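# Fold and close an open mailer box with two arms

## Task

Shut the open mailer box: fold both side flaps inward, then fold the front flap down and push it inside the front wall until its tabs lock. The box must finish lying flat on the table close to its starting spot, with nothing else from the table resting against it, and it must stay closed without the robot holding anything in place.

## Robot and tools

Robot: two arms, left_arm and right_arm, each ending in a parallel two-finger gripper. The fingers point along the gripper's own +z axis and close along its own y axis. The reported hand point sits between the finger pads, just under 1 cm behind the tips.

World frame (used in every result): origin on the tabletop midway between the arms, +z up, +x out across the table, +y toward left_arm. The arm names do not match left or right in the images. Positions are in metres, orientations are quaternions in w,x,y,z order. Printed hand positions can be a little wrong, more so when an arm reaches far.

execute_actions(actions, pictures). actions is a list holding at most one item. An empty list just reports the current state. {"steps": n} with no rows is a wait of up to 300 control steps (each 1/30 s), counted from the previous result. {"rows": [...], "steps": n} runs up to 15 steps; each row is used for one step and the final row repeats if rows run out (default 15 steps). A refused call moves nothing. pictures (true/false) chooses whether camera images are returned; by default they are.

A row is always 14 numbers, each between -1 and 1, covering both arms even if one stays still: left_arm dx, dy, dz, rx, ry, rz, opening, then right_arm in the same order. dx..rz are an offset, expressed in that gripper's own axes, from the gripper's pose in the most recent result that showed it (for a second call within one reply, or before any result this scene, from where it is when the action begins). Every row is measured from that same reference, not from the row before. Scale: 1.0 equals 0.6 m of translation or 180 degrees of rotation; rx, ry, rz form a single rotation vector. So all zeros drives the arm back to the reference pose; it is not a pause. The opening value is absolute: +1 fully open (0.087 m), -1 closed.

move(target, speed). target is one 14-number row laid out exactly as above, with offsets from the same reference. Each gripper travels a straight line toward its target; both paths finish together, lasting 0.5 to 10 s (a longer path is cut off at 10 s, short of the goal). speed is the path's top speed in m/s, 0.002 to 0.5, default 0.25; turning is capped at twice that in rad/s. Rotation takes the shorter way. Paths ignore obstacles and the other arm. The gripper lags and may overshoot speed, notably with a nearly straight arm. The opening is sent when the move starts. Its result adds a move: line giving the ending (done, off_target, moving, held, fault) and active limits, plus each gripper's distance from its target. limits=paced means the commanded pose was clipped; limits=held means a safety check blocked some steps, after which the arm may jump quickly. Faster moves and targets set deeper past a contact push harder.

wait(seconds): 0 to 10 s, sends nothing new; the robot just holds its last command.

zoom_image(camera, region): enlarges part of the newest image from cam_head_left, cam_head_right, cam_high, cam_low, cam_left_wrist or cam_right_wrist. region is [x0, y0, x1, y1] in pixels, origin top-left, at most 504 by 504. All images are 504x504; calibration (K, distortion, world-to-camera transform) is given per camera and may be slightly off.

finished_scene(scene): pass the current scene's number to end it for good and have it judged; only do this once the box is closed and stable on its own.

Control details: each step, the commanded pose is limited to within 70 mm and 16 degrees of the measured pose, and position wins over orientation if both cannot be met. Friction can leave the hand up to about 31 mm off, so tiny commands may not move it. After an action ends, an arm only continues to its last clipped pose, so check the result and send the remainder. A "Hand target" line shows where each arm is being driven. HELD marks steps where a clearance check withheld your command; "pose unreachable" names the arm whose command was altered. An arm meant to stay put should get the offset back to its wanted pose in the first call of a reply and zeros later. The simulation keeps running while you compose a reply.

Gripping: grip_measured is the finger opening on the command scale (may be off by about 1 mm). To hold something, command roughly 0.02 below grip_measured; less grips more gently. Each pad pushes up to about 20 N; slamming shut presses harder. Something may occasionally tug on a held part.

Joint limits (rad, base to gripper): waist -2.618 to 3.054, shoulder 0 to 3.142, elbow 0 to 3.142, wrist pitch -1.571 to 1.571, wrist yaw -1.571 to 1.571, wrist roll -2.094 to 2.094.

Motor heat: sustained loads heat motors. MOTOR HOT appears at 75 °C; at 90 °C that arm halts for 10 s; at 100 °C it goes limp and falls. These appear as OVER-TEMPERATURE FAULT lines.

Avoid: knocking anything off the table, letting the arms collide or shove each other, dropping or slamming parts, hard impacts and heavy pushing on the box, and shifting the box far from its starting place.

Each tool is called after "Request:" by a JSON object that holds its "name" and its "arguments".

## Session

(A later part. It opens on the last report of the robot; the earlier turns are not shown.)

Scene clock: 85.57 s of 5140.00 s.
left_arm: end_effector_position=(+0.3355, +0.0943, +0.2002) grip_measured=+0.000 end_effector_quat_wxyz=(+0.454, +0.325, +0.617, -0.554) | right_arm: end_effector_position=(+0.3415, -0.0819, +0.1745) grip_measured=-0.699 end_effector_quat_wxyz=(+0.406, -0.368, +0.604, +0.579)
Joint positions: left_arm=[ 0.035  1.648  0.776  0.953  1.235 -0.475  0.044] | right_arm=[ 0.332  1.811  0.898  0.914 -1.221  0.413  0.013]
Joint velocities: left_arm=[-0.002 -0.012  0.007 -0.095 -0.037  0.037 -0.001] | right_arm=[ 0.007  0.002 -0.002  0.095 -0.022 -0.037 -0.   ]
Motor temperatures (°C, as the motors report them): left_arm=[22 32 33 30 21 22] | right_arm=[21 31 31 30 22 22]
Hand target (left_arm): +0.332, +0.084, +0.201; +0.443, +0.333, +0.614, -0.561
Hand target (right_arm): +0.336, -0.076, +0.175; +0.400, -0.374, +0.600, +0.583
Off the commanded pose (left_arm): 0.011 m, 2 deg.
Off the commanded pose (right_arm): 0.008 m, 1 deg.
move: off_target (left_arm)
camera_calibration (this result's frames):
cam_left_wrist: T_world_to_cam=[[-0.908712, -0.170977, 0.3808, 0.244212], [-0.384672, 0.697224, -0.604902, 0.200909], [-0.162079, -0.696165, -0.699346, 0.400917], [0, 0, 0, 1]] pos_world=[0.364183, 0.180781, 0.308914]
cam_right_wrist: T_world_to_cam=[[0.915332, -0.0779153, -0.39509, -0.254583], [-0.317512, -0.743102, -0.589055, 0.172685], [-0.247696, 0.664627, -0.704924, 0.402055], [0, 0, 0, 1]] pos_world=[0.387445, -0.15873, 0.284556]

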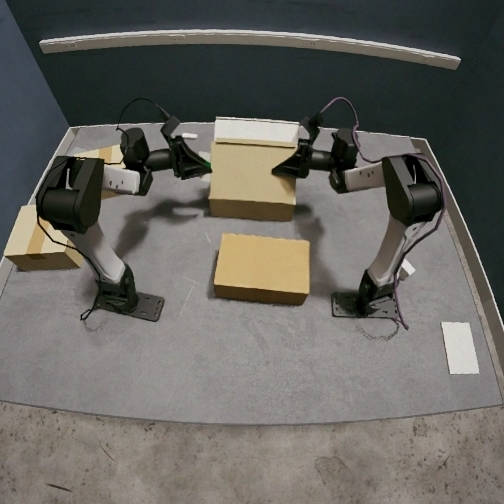

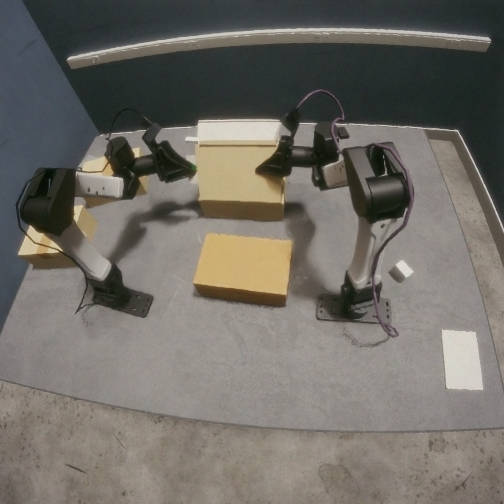

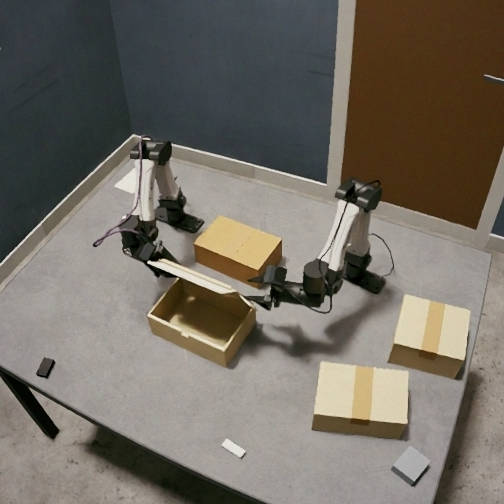

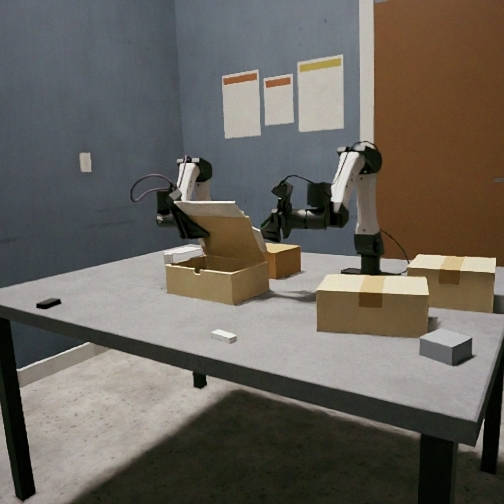

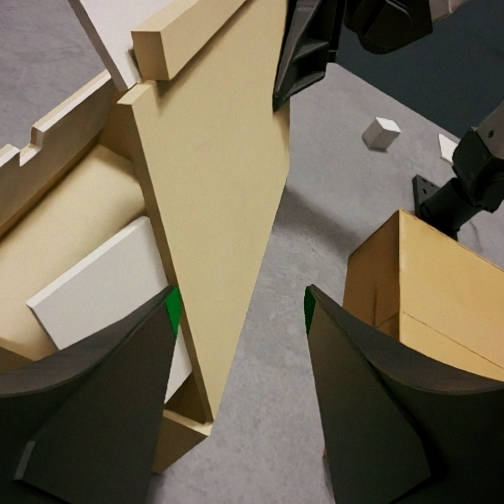

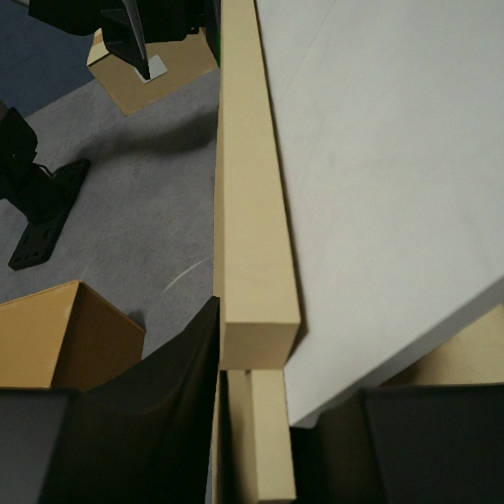

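Request:
{"name": "move", "arguments": {"target": [0,0.045,-0.035,0,0,0,0,0,0,0,0,0,0,-0.9], "speed": 0.05}}

Request:
{"name": "move", "arguments": {"target": [0,0,0.05,0,0,0,0,0,0.02,0.07,0,0,0,-0.9], "speed": 0.04}}

Scene clock: 88.30 s of 5140.00 s.
left_arm: end_effector_position=(+0.3477, +0.1163, +0.1898) grip_measured=+0.000 end_effector_quat_wxyz=(+0.450, +0.331, +0.616, -0.556) | right_arm: end_effector_position=(+0.3403, -0.0820, +0.1787) grip_measured=-0.897 end_effector_quat_wxyz=(+0.404, -0.365, +0.603, +0.583)
Joint positions: left_arm=[ 0.107  1.72   0.807  1.006  1.322 -0.486  0.044] | right_arm=[ 0.331  1.805  0.898  0.926 -1.224  0.438  0.005]
Joint velocities: left_arm=[-0.007  0.017  0.007  0.051  0.007  0.007  0.001] | right_arm=[-0.002  0.007 -0.002  0.007  0.007 -0.066  0.   ]
Motor temperatures (°C, as the motors report them): left_arm=[22 32 33 30 21 22] | right_arm=[21 31 31 30 22 22]
Hand target (left_arm): +0.355, +0.120, +0.188; +0.454, +0.326, +0.618, -0.553
Hand target (right_arm): +0.341, -0.082, +0.174; +0.406, -0.368, +0.603, +0.580
Off the commanded pose (left_arm): 0.009 m, 1 deg.
Off the commanded pose (right_arm): 0.004 m, 1 deg.
move: done
camera_calibration (this result's frames):
cam_left_wrist: T_world_to_cam=[[-0.911639, -0.159124, 0.378939, 0.263021], [-0.373513, 0.705447, -0.602356, 0.178645], [-0.171472, -0.690669, -0.702548, 0.414198], [0, 0, 0, 1]] pos_world=[0.37753, 0.201902, 0.298933]
cam_right_wrist: T_world_to_cam=[[0.912345, -0.0730644, -0.40285, -0.249016], [-0.320436, -0.739892, -0.591507, 0.176301], [-0.254847, 0.668746, -0.698449, 0.406435], [0, 0, 0, 1]] pos_world=[0.38726, -0.159553, 0.287842]

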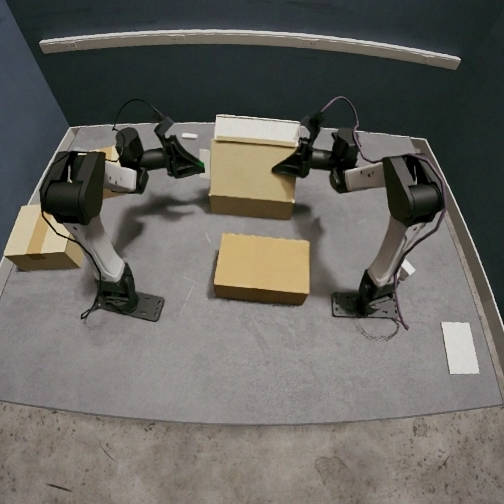

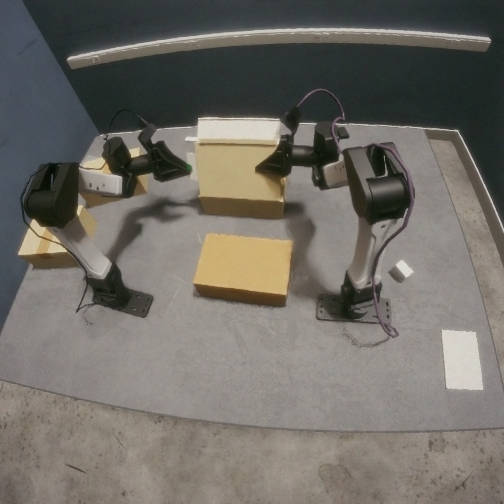

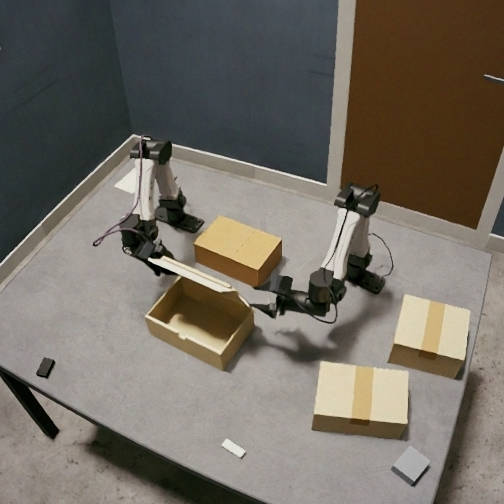

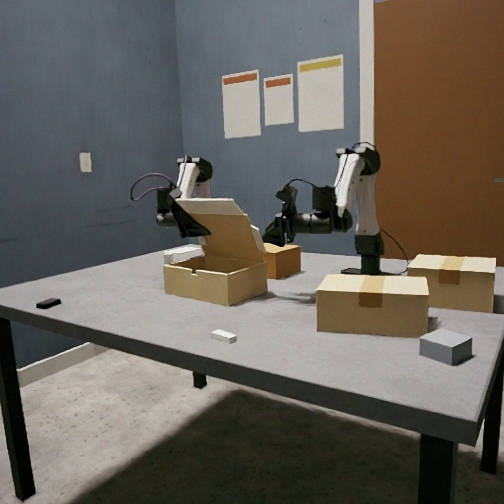

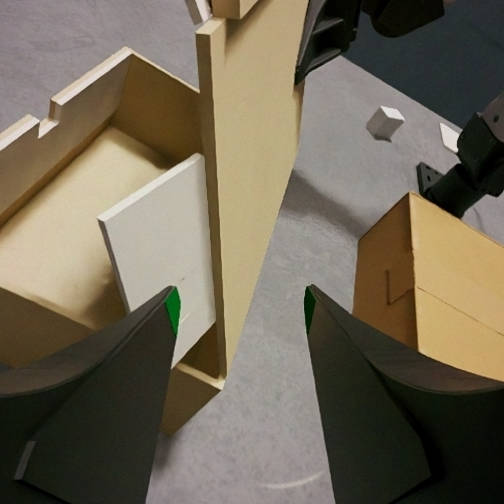

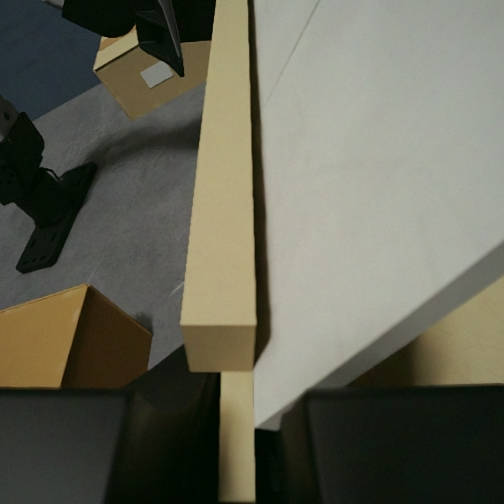

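Scene clock: 89.77 s of 5140.00 s.
left_arm: end_effector_position=(+0.3651, +0.1090, +0.1912) grip_measured=+0.000 end_effector_quat_wxyz=(+0.477, +0.306, +0.626, -0.536) | right_arm: end_effector_position=(+0.3496, -0.0627, +0.1795) grip_measured=-0.898 end_effector_quat_wxyz=(+0.429, -0.336, +0.618, +0.566)
Joint positions: left_arm=[ 0.08   1.726  0.821  0.986  1.21  -0.465  0.044] | right_arm=[ 0.389  1.805  0.898  0.928 -1.077  0.443  0.004]
Joint velocities: left_arm=[ 0.012  0.017 -0.002  0.037  0.007 -0.022 -0.002] | right_arm=[-0.012  0.007 -0.002  0.022  0.007  0.037 -0.001]
Motor temperatures (°C, as the motors report them): left_arm=[22 32 33 30 21 22] | right_arm=[21 31 31 30 22 22]
Hand target (left_arm): +0.353, +0.088, +0.191; +0.450, +0.331, +0.615, -0.557
Hand target (right_arm): +0.332, -0.041, +0.184; +0.404, -0.365, +0.602, +0.583
Off the commanded pose (left_arm): 0.025 m, 5 deg.
Off the commanded pose (right_arm): 0.030 m, 5 deg.
move: off_target (left_arm, right_arm)
camera_calibration (this result's frames):
cam_left_wrist: T_world_to_cam=[[-0.898245, -0.234789, 0.371525, 0.281933], [-0.426618, 0.668938, -0.608702, 0.215754], [-0.105611, -0.705263, -0.701035, 0.390373], [0, 0, 0, 1]] pos_world=[0.386516, 0.197184, 0.30025]
cam_right_wrist: T_world_to_cam=[[0.900811, -0.152504, -0.40655, -0.25608], [-0.387121, -0.706142, -0.592876, 0.219728], [-0.196666, 0.691453, -0.695137, 0.37688], [0, 0, 0, 1]] pos_world=[0.38986, -0.144488, 0.288146]

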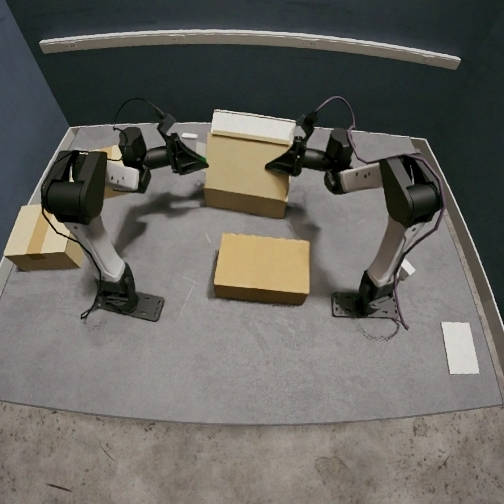

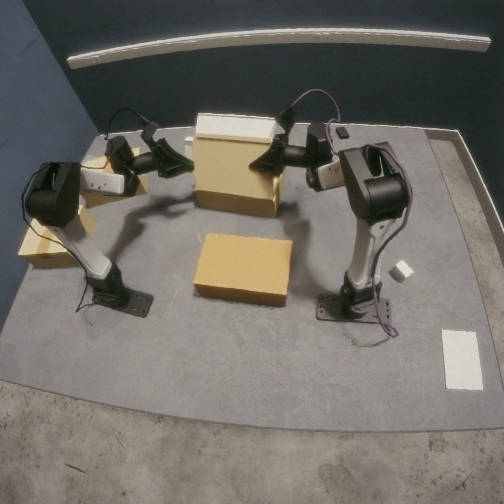

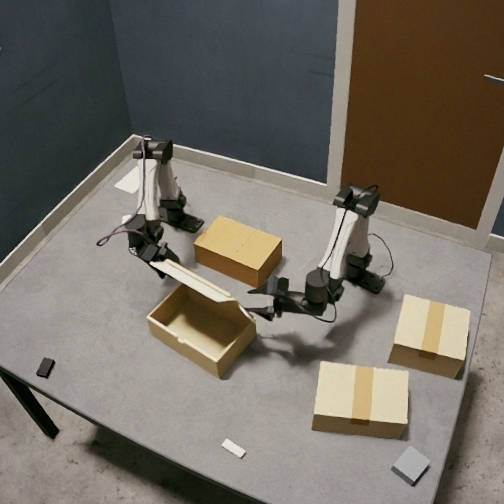

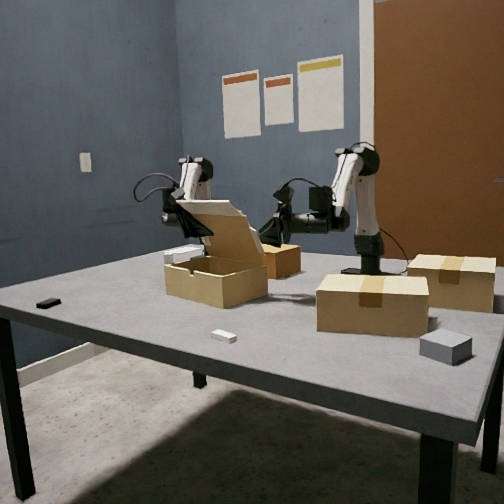

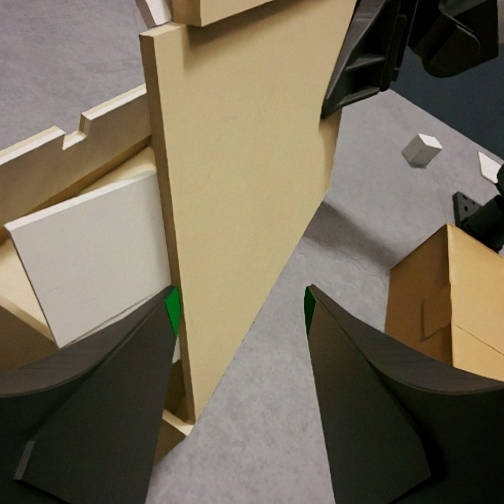

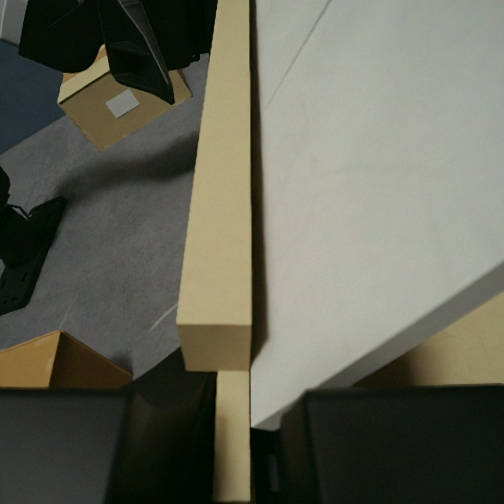

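Request:
{"name": "move", "arguments": {"target": [0,0,-0.09,0.03,0.015,0,0,0,0.04,0.02,-0.045,0.02,0,-0.95], "speed": 0.05}}

Scene clock: 93.97 s of 5140.00 s.
left_arm: end_effector_position=(+0.3457, +0.1580, +0.1940) grip_measured=+0.000 end_effector_quat_wxyz=(+0.447, +0.348, +0.609, -0.555) | right_arm: end_effector_position=(+0.3348, -0.0537, +0.1892) grip_measured=-0.905 end_effector_quat_wxyz=(+0.402, -0.371, +0.597, +0.587)
Joint positions: left_arm=[ 0.233  1.726  0.821  1.061  1.476 -0.528  0.044] | right_arm=[ 0.408  1.805  0.941  0.895 -1.164  0.443  0.004]
Joint velocities: left_arm=[ 0.017 -0.012  0.012  0.066  0.037  0.022 -0.   ] | right_arm=[-0.012  0.007  0.007 -0.11   0.007 -0.022 -0.001]
Motor temperatures (°C, as the motors report them): left_arm=[22 32 33 30 21 22] | right_arm=[21 31 31 30 22 22]
Hand target (left_arm): +0.350, +0.161, +0.189; +0.446, +0.342, +0.613, -0.555
Hand target (right_arm): +0.330, -0.048, +0.190; +0.385, -0.383, +0.590, +0.598
Off the commanded pose (left_arm): 0.007 m, 1 deg.
Off the commanded pose (right_arm): 0.008 m, 3 deg.
move: off_target (right_arm)
camera_calibration (this result's frames):
cam_left_wrist: T_world_to_cam=[[-0.923744, -0.138276, 0.357178, 0.271336], [-0.340755, 0.722499, -0.601566, 0.136843], [-0.174879, -0.677403, -0.714522, 0.44702], [0, 0, 0, 1]] pos_world=[0.375449, 0.241463, 0.30481]
cam_right_wrist: T_world_to_cam=[[0.916054, -0.0550903, -0.397253, -0.239083], [-0.3038, -0.741962, -0.59766, 0.197218], [-0.261822, 0.668174, -0.696414, 0.395375], [0, 0, 0, 1]] pos_world=[0.382446, -0.131022, 0.298237]

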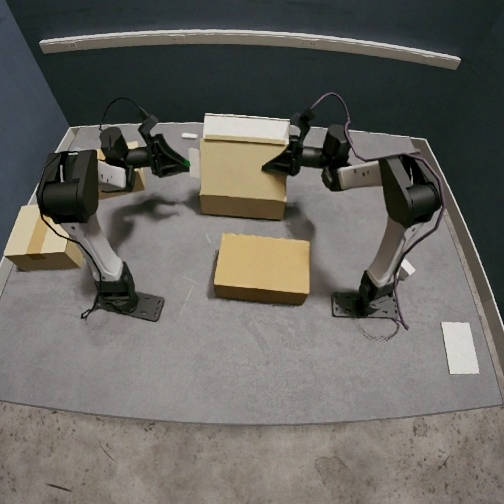

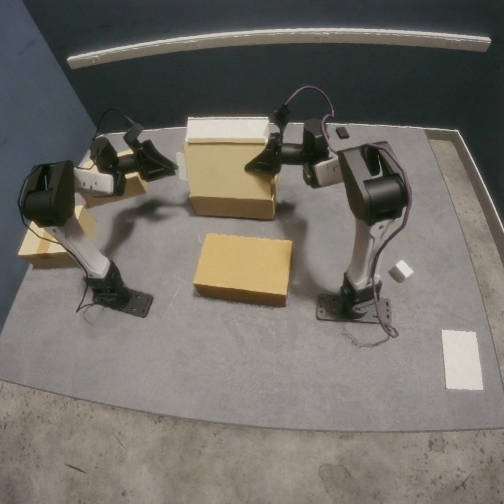

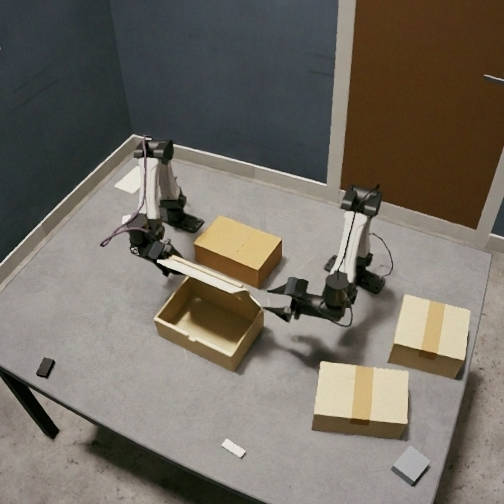

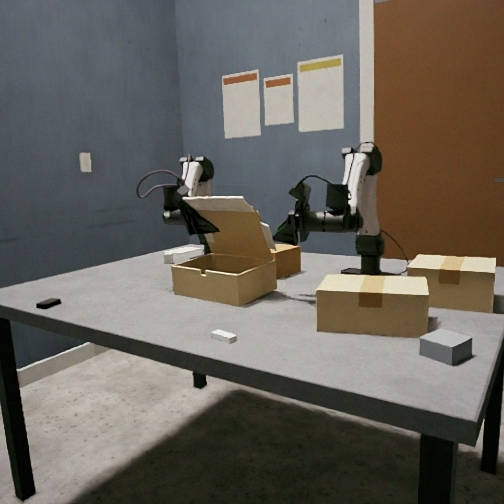

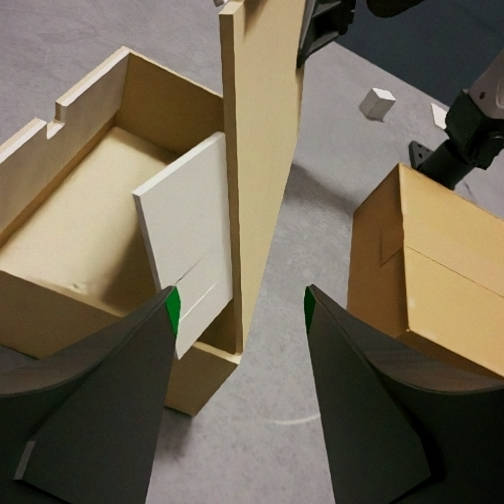

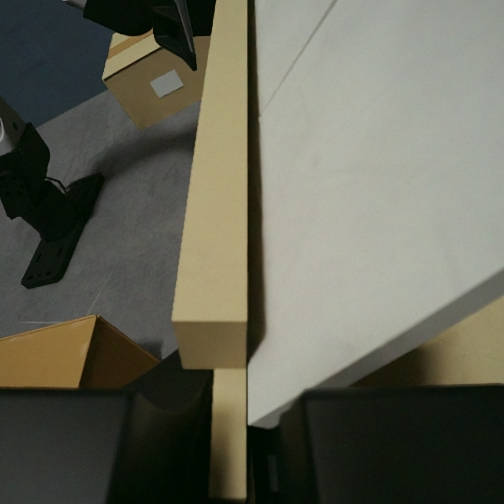

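Request:
{"name": "move", "arguments": {"target": [-0.02,0.04,0.07,0,0,0,0,0,0,0,-0.02,0.01,0,-0.95], "speed": 0.04}}

Request:
{"name": "move", "arguments": {"target": [0,0.0,0.08,0,0,0,0,0,0,0,-0.02,0.01,0,-0.95], "speed": 0.04}}

Scene clock: 97.73 s of 5140.00 s.
left_arm: end_effector_position=(+0.3723, +0.1270, +0.1985) grip_measured=+0.000 end_effector_quat_wxyz=(+0.446, +0.351, +0.606, -0.558) | right_arm: end_effector_position=(+0.3456, -0.0588, +0.1907) grip_measured=-0.905 end_effector_quat_wxyz=(+0.407, -0.370, +0.597, +0.585)
Joint positions: left_arm=[ 0.143  1.8    0.948  0.963  1.396 -0.48   0.044] | right_arm=[ 0.387  1.825  0.97   0.893 -1.176  0.443  0.004]
Joint velocities: left_arm=[-0.007  0.002  0.002 -0.095 -0.022 -0.022 -0.001] | right_arm=[-0.002  0.007  0.002  0.051 -0.051  0.022  0.001]
Motor temperatures (°C, as the motors report them): left_arm=[22 32 34 30 21 22] | right_arm=[21 31 31 30 22 22]
Hand target (left_arm): +0.379, +0.121, +0.197; +0.448, +0.348, +0.608, -0.556
Hand target (right_arm): +0.335, -0.054, +0.189; +0.381, -0.392, +0.584, +0.600
Off the commanded pose (left_arm): 0.009 m, 1 deg.
Off the commanded pose (right_arm): 0.012 m, 5 deg.
move: off_target (right_arm)
camera_calibration (this result's frames):
cam_left_wrist: T_world_to_cam=[[-0.926022, -0.127701, 0.355213, 0.289959], [-0.332021, 0.723229, -0.605559, 0.168461], [-0.17957, -0.678699, -0.712125, 0.435305], [0, 0, 0, 1]] pos_world=[0.402608, 0.210633, 0.309008]
cam_right_wrist: T_world_to_cam=[[0.918063, -0.0634092, -0.391331, -0.250951], [-0.307196, -0.737739, -0.601142, 0.19974], [-0.250583, 0.672101, -0.69677, 0.399014], [0, 0, 0, 1]] pos_world=[0.391734, -0.136734, 0.299888]

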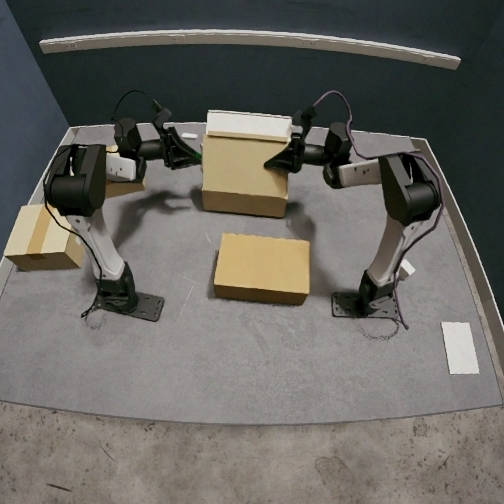

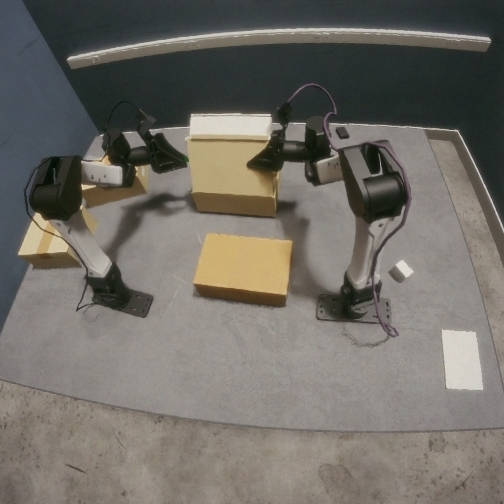

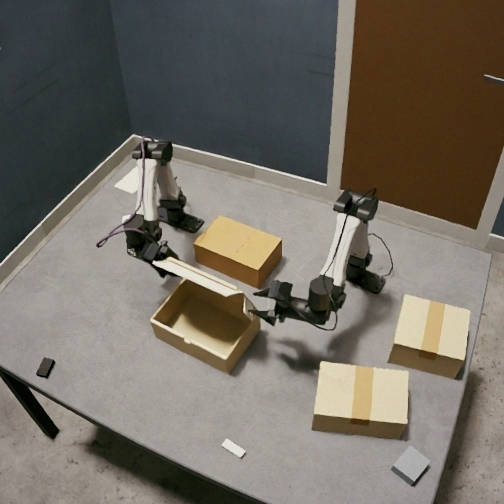

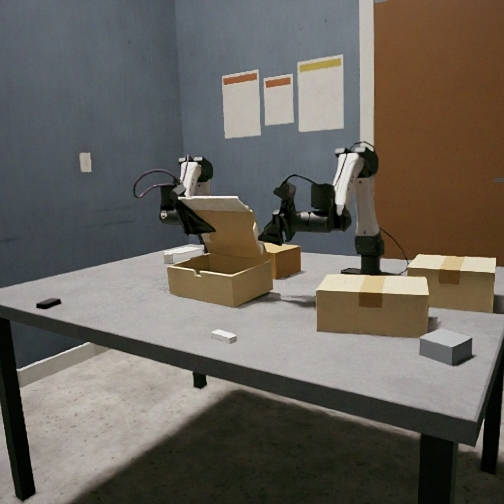

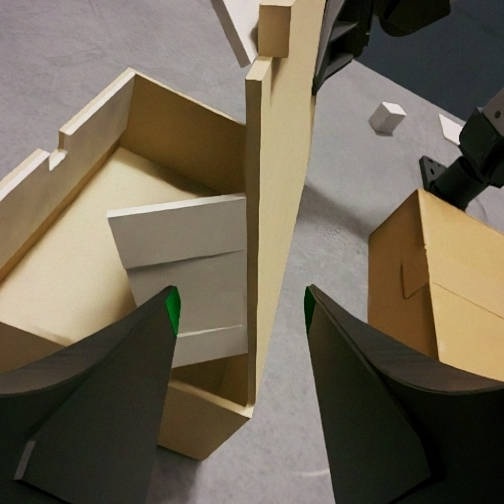

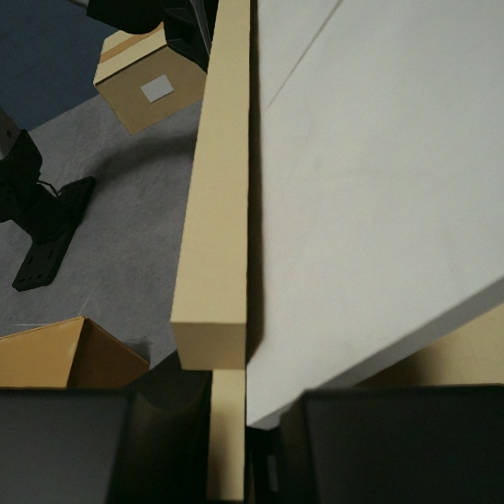

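Scene clock: 99.30 s of 5140.00 s.
left_arm: end_effector_position=(+0.3765, +0.0826, +0.2054) grip_measured=+0.000 end_effector_quat_wxyz=(+0.454, +0.356, +0.598, -0.556) | right_arm: end_effector_position=(+0.3449, -0.0634, +0.1884) grip_measured=-0.905 end_effector_quat_wxyz=(+0.391, -0.384, +0.589, +0.594)
Joint positions: left_arm=[ 0.023  1.812  0.989  0.932  1.275 -0.453  0.044] | right_arm=[ 0.37   1.85   0.996  0.887 -1.243  0.443  0.004]
Joint velocities: left_arm=[ 0.007 -0.017 -0.017  0.007 -0.051 -0.037  0.   ] | right_arm=[ 0.002 -0.002 -0.007 -0.051 -0.022 -0.051 -0.001]
Motor temperatures (°C, as the motors report them): left_arm=[22 32 34 30 21 22] | right_arm=[21 31 31 30 22 22]
Hand target (left_arm): +0.380, +0.079, +0.200; +0.446, +0.350, +0.604, -0.559
Hand target (right_arm): +0.345, -0.059, +0.191; +0.386, -0.391, +0.584, +0.598
Off the commanded pose (left_arm): 0.007 m, 1 deg.
Off the commanded pose (right_arm): 0.005 m, 1 deg.
move: done
camera_calibration (this result's frames):
cam_left_wrist: T_world_to_cam=[[-0.933964, -0.12461, 0.334939, 0.292578], [-0.317909, 0.717808, -0.619423, 0.204111], [-0.163236, -0.684999, -0.710021, 0.404733], [0, 0, 0, 1]] pos_world=[0.404213, 0.167188, 0.315804]
cam_right_wrist: T_world_to_cam=[[0.918721, -0.0193677, -0.394432, -0.248374], [-0.272347, -0.754348, -0.597316, 0.180935], [-0.28597, 0.656189, -0.69831, 0.411786], [0, 0, 0, 1]] pos_world=[0.395222, -0.138532, 0.297663]

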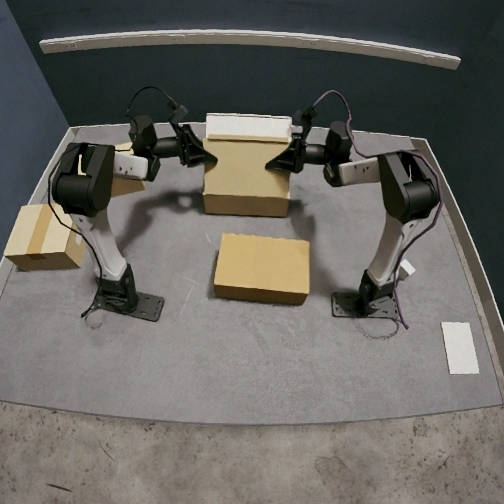

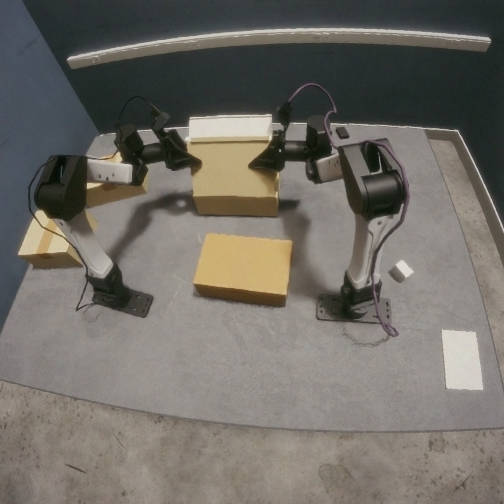

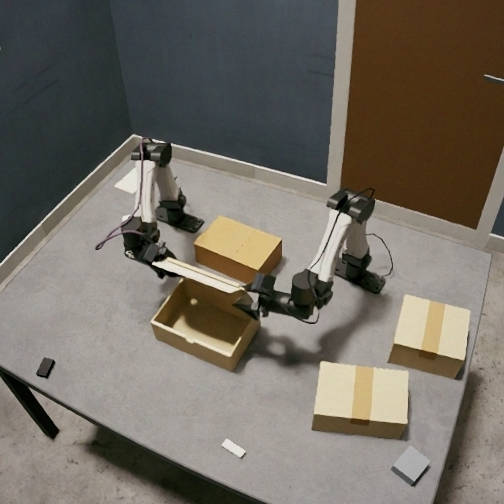

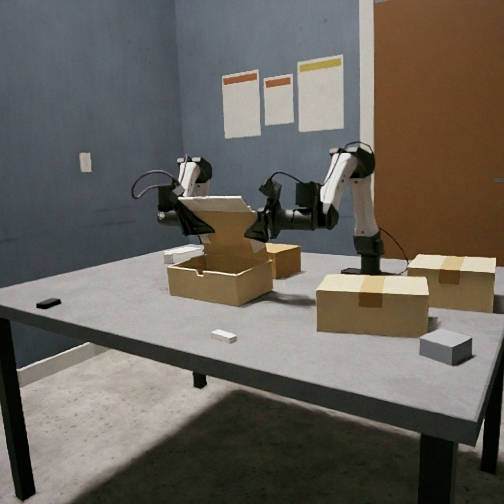

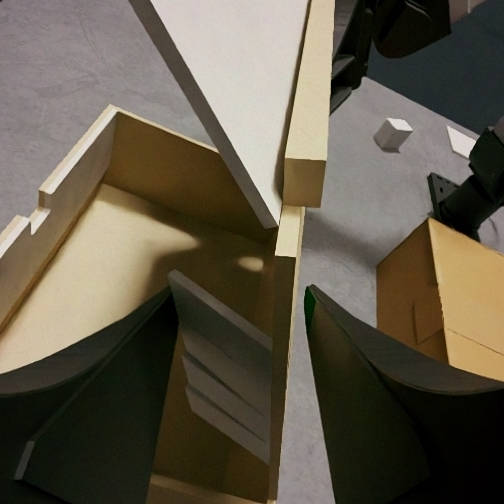

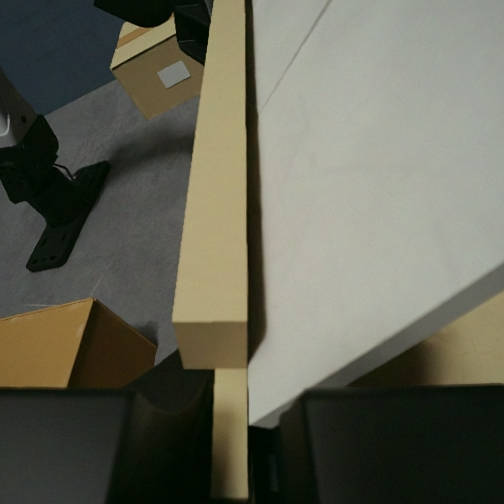

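Request:
{"name": "move", "arguments": {"target": [0,-0.015,0.03,0,0,0,-0.5,0,0,0,0,0,0,-0.95], "speed": 0.05}}

Request:
{"name": "move", "arguments": {"target": [0,0,-0.17,0,0,0,0,0,0,0,0,0,0,-0.95], "speed": 0.1}}

Request:
{"name": "move", "arguments": {"target": [-0.1,-0.04,0,0,0,-0.19,0.2,0.03,0.075,0.035,0,0,0,-0.95], "speed": 0.07}}

Scene clock: 105.33 s of 5140.00 s.
left_arm: end_effector_position=(+0.3745, +0.0693, +0.2097) grip_measured=-0.500 end_effector_quat_wxyz=(+0.460, +0.356, +0.595, -0.554) | right_arm: end_effector_position=(+0.3473, -0.0648, +0.1879) grip_measured=-0.905 end_effector_quat_wxyz=(+0.392, -0.380, +0.592, +0.592)
Joint positions: left_arm=[-0.014  1.802  0.989  0.929  1.232 -0.448  0.022] | right_arm=[ 0.365  1.85   0.997  0.882 -1.236  0.442  0.004]
Joint velocities: left_arm=[ 0.007 -0.012 -0.002  0.007  0.007 -0.051  0.   ] | right_arm=[ 0.027  0.012  0.007  0.037 -0.037 -0.066  0.   ]
Motor temperatures (°C, as the motors report them): left_arm=[22 33 34 30 21 22] | right_arm=[21 31 32 30 22 22]
Hand target (left_arm): +0.371, +0.064, +0.209; +0.455, +0.355, +0.597, -0.557
Hand target (right_arm): +0.345, -0.063, +0.188; +0.391, -0.384, +0.589, +0.594
Off the commanded pose (left_arm): 0.007 m, 1 deg.
Off the commanded pose (right_arm): 0.003 m, 1 deg.
After step 90, 2.27 s passed at rest.
move: done
camera_calibration (this result's frames):
cam_left_wrist: T_world_to_cam=[[-0.937042, -0.128494, 0.324718, 0.291173], [-0.314953, 0.71263, -0.626868, 0.216514], [-0.150855, -0.689673, -0.708233, 0.393713], [0, 0, 0, 1]] pos_world=[0.400426, 0.154653, 0.320017]
cam_right_wrist: T_world_to_cam=[[0.917017, -0.0296816, -0.397741, -0.250188], [-0.282566, -0.752144, -0.595345, 0.183522], [-0.281488, 0.65833, -0.698116, 0.411677], [0, 0, 0, 1]] pos_world=[0.397166, -0.140411, 0.297147]

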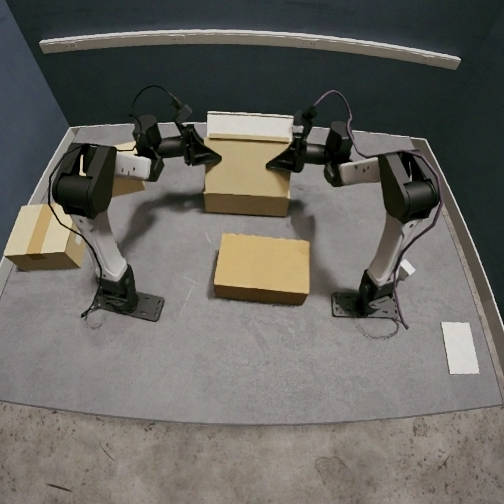

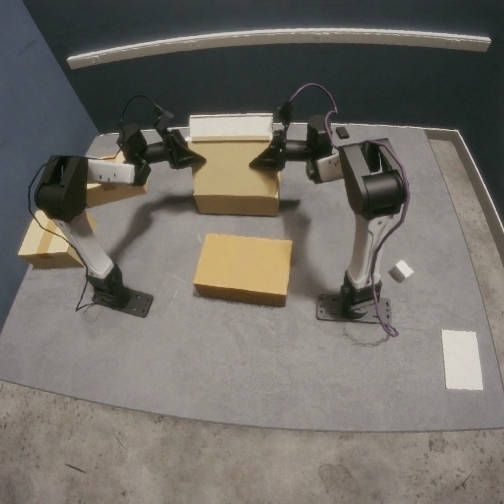

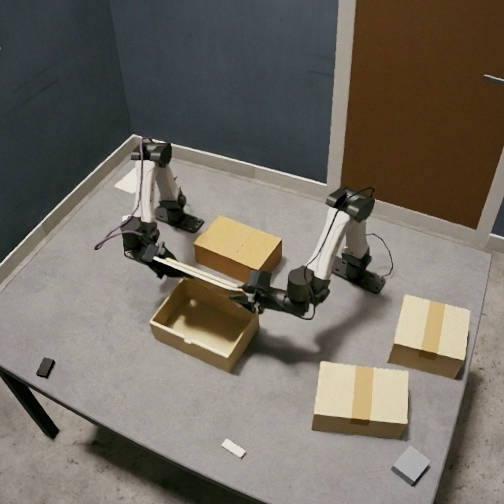

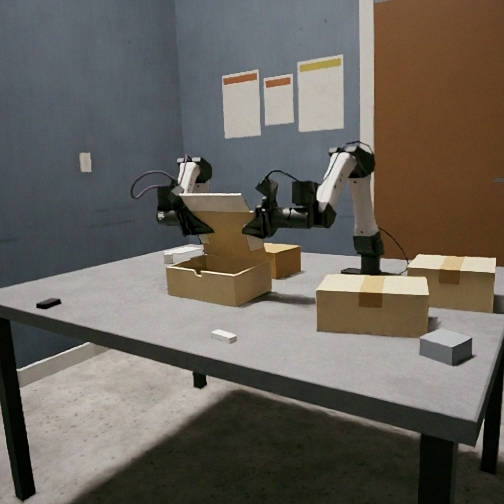

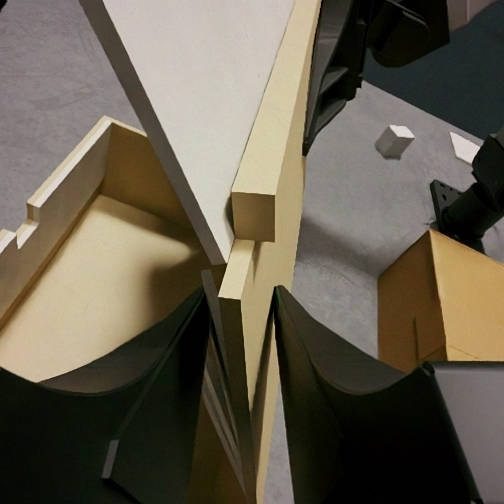

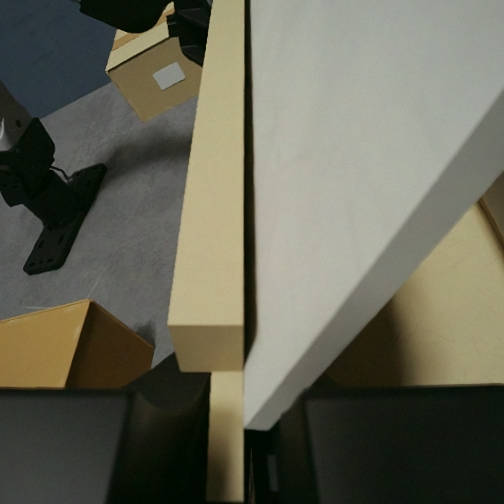

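Scene clock: 107.20 s of 5140.00 s.
left_arm: end_effector_position=(+0.3603, +0.1683, +0.2171) grip_measured=+0.000 end_effector_quat_wxyz=(+0.470, +0.370, +0.591, -0.541) | right_arm: end_effector_position=(+0.3473, -0.0648, +0.1879) grip_measured=-0.905 end_effector_quat_wxyz=(+0.392, -0.380, +0.592, +0.592)
Joint positions: left_arm=[ 0.261  1.771  0.903  1.261  1.501 -0.688  0.044] | right_arm=[ 0.365  1.85   0.997  0.882 -1.236  0.442  0.004]
Joint velocities: left_arm=[ 0.022  0.061  0.017  0.139 -0.037 -0.11  -0.001] | right_arm=[-0.007 -0.007  0.002  0.007 -0.022  0.007 -0.001]
Motor temperatures (°C, as the motors report them): left_arm=[22 33 34 30 21 22] | right_arm=[21 31 32 30 22 22]
Hand target (left_arm): +0.358, +0.170, +0.205; +0.458, +0.358, +0.600, -0.549
Hand target (right_arm): +0.347, -0.065, +0.188; +0.392, -0.380, +0.592, +0.592
Off the commanded pose (left_arm): 0.012 m, 3 deg.
Off the commanded pose (right_arm): 0.000 m, 0 deg.
move: off_target (left_arm)
camera_calibration (this result's frames):
cam_left_wrist: T_world_to_cam=[[-0.94874, -0.138152, 0.284266, 0.302796], [-0.292806, 0.722795, -0.625965, 0.13626], [-0.118987, -0.677112, -0.726196, 0.455392], [0, 0, 0, 1]] pos_world=[0.381358, 0.251695, 0.329924]
cam_right_wrist: T_world_to_cam=[[0.917017, -0.0296816, -0.397741, -0.250188], [-0.282566, -0.752144, -0.595345, 0.183522], [-0.281488, 0.65833, -0.698116, 0.411677], [0, 0, 0, 1]] pos_world=[0.397166, -0.140411, 0.297147]

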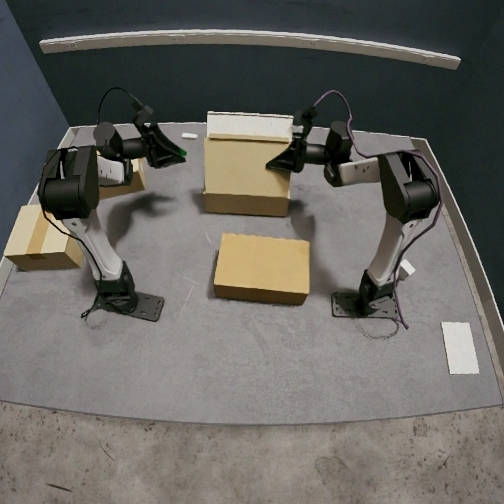

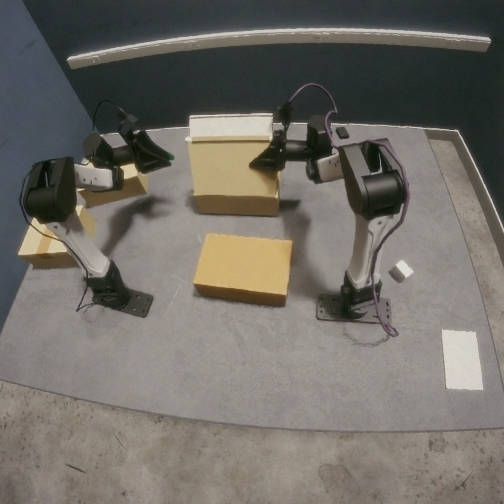

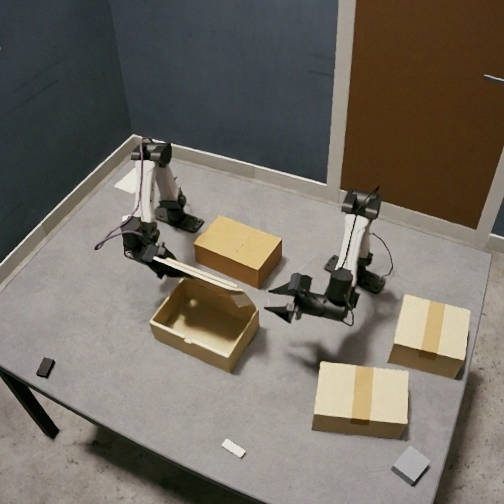

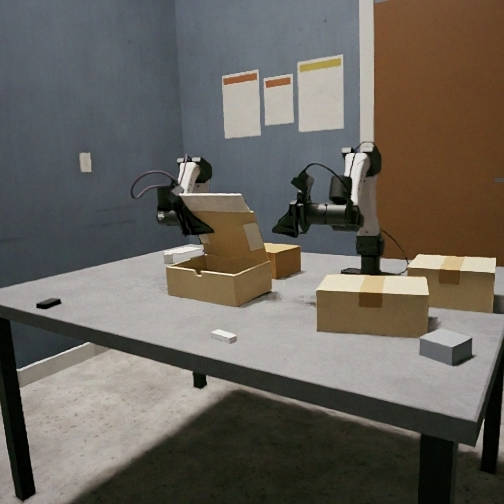

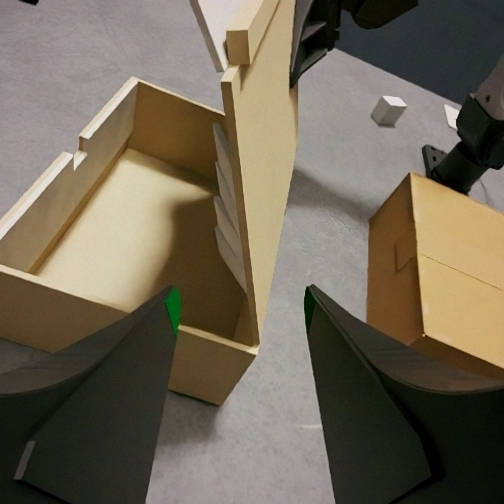

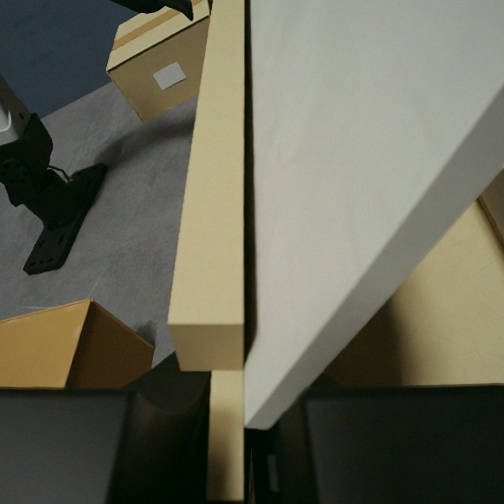

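Scene clock: 111.83 s of 5140.00 s.
left_arm: end_effector_position=(+0.3554, +0.1668, +0.2753) grip_measured=+0.200 end_effector_quat_wxyz=(+0.293, +0.182, +0.671, -0.656) | right_arm: end_effector_position=(+0.3054, -0.0438, +0.1830) grip_measured=-0.905 end_effector_quat_wxyz=(+0.383, -0.373, +0.601, +0.593)
Joint positions: left_arm=[ 0.261  1.754  1.059  1.167  1.501 -1.357  0.052] | right_arm=[ 0.463  1.748  0.861  0.882 -1.135  0.437  0.004]
Joint velocities: left_arm=[-0.002 -0.022 -0.012  0.051 -0.037 -0.051 -0.   ] | right_arm=[ 0.002 -0.002 -0.002 -0.095  0.022  0.037 -0.001]
Motor temperatures (°C, as the motors report them): left_arm=[22 34 34 30 21 22] | right_arm=[21 32 32 30 22 22]
Hand target (left_arm): +0.355, +0.170, +0.281; +0.290, +0.180, +0.673, -0.656
Hand target (right_arm): +0.299, -0.043, +0.189; +0.392, -0.381, +0.592, +0.592
Off the commanded pose (left_arm): 0.007 m, 1 deg.
Off the commanded pose (right_arm): 0.009 m, 2 deg.
move: done
camera_calibration (this result's frames):
cam_left_wrist: T_world_to_cam=[[-0.635487, -0.0701349, 0.76892, 0.0253455], [-0.594853, 0.679369, -0.429659, 0.232869], [-0.492247, -0.730437, -0.47345, 0.568076], [0, 0, 0, 1]] pos_world=[0.434263, 0.258517, 0.349522]
cam_right_wrist: T_world_to_cam=[[0.905776, -0.037763, -0.42207, -0.2056], [-0.301382, -0.757585, -0.578994, 0.18704], [-0.297889, 0.651643, -0.697584, 0.387227], [0, 0, 0, 1]] pos_world=[0.357949, -0.118399, 0.291641]

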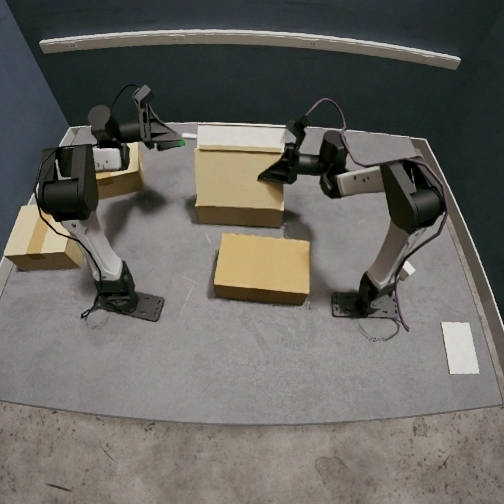

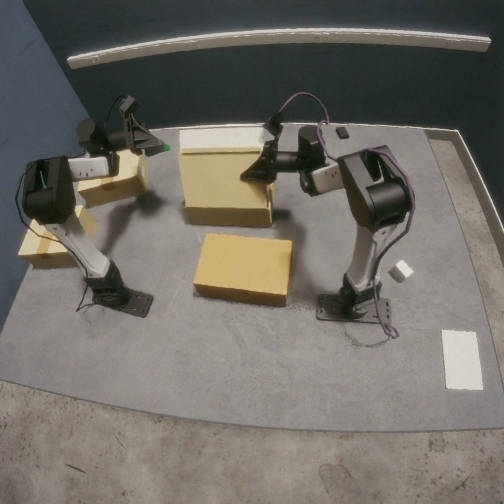

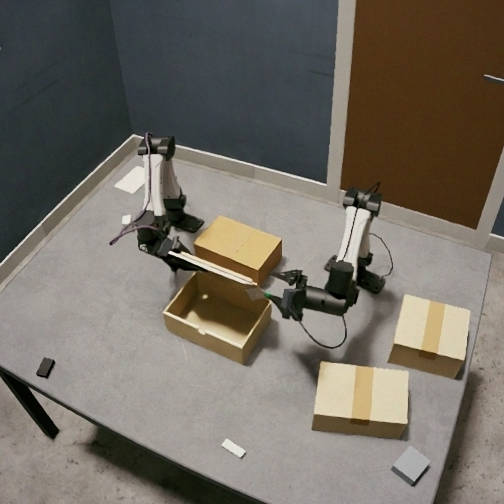

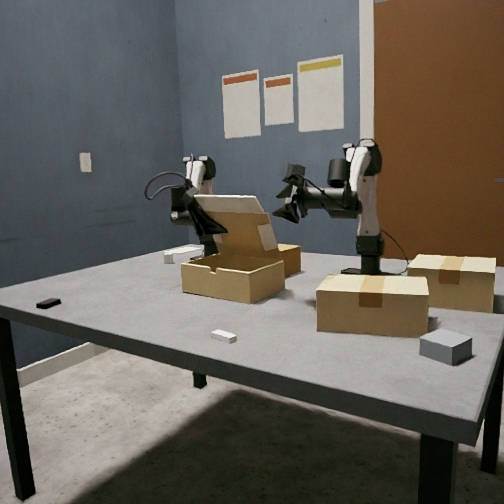

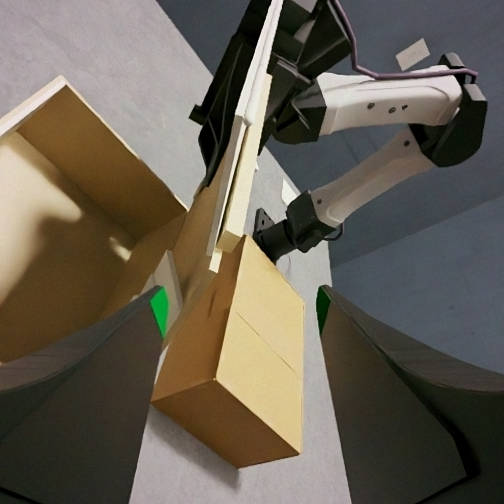

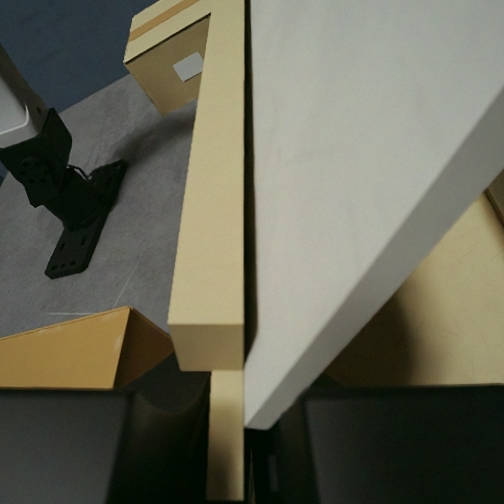

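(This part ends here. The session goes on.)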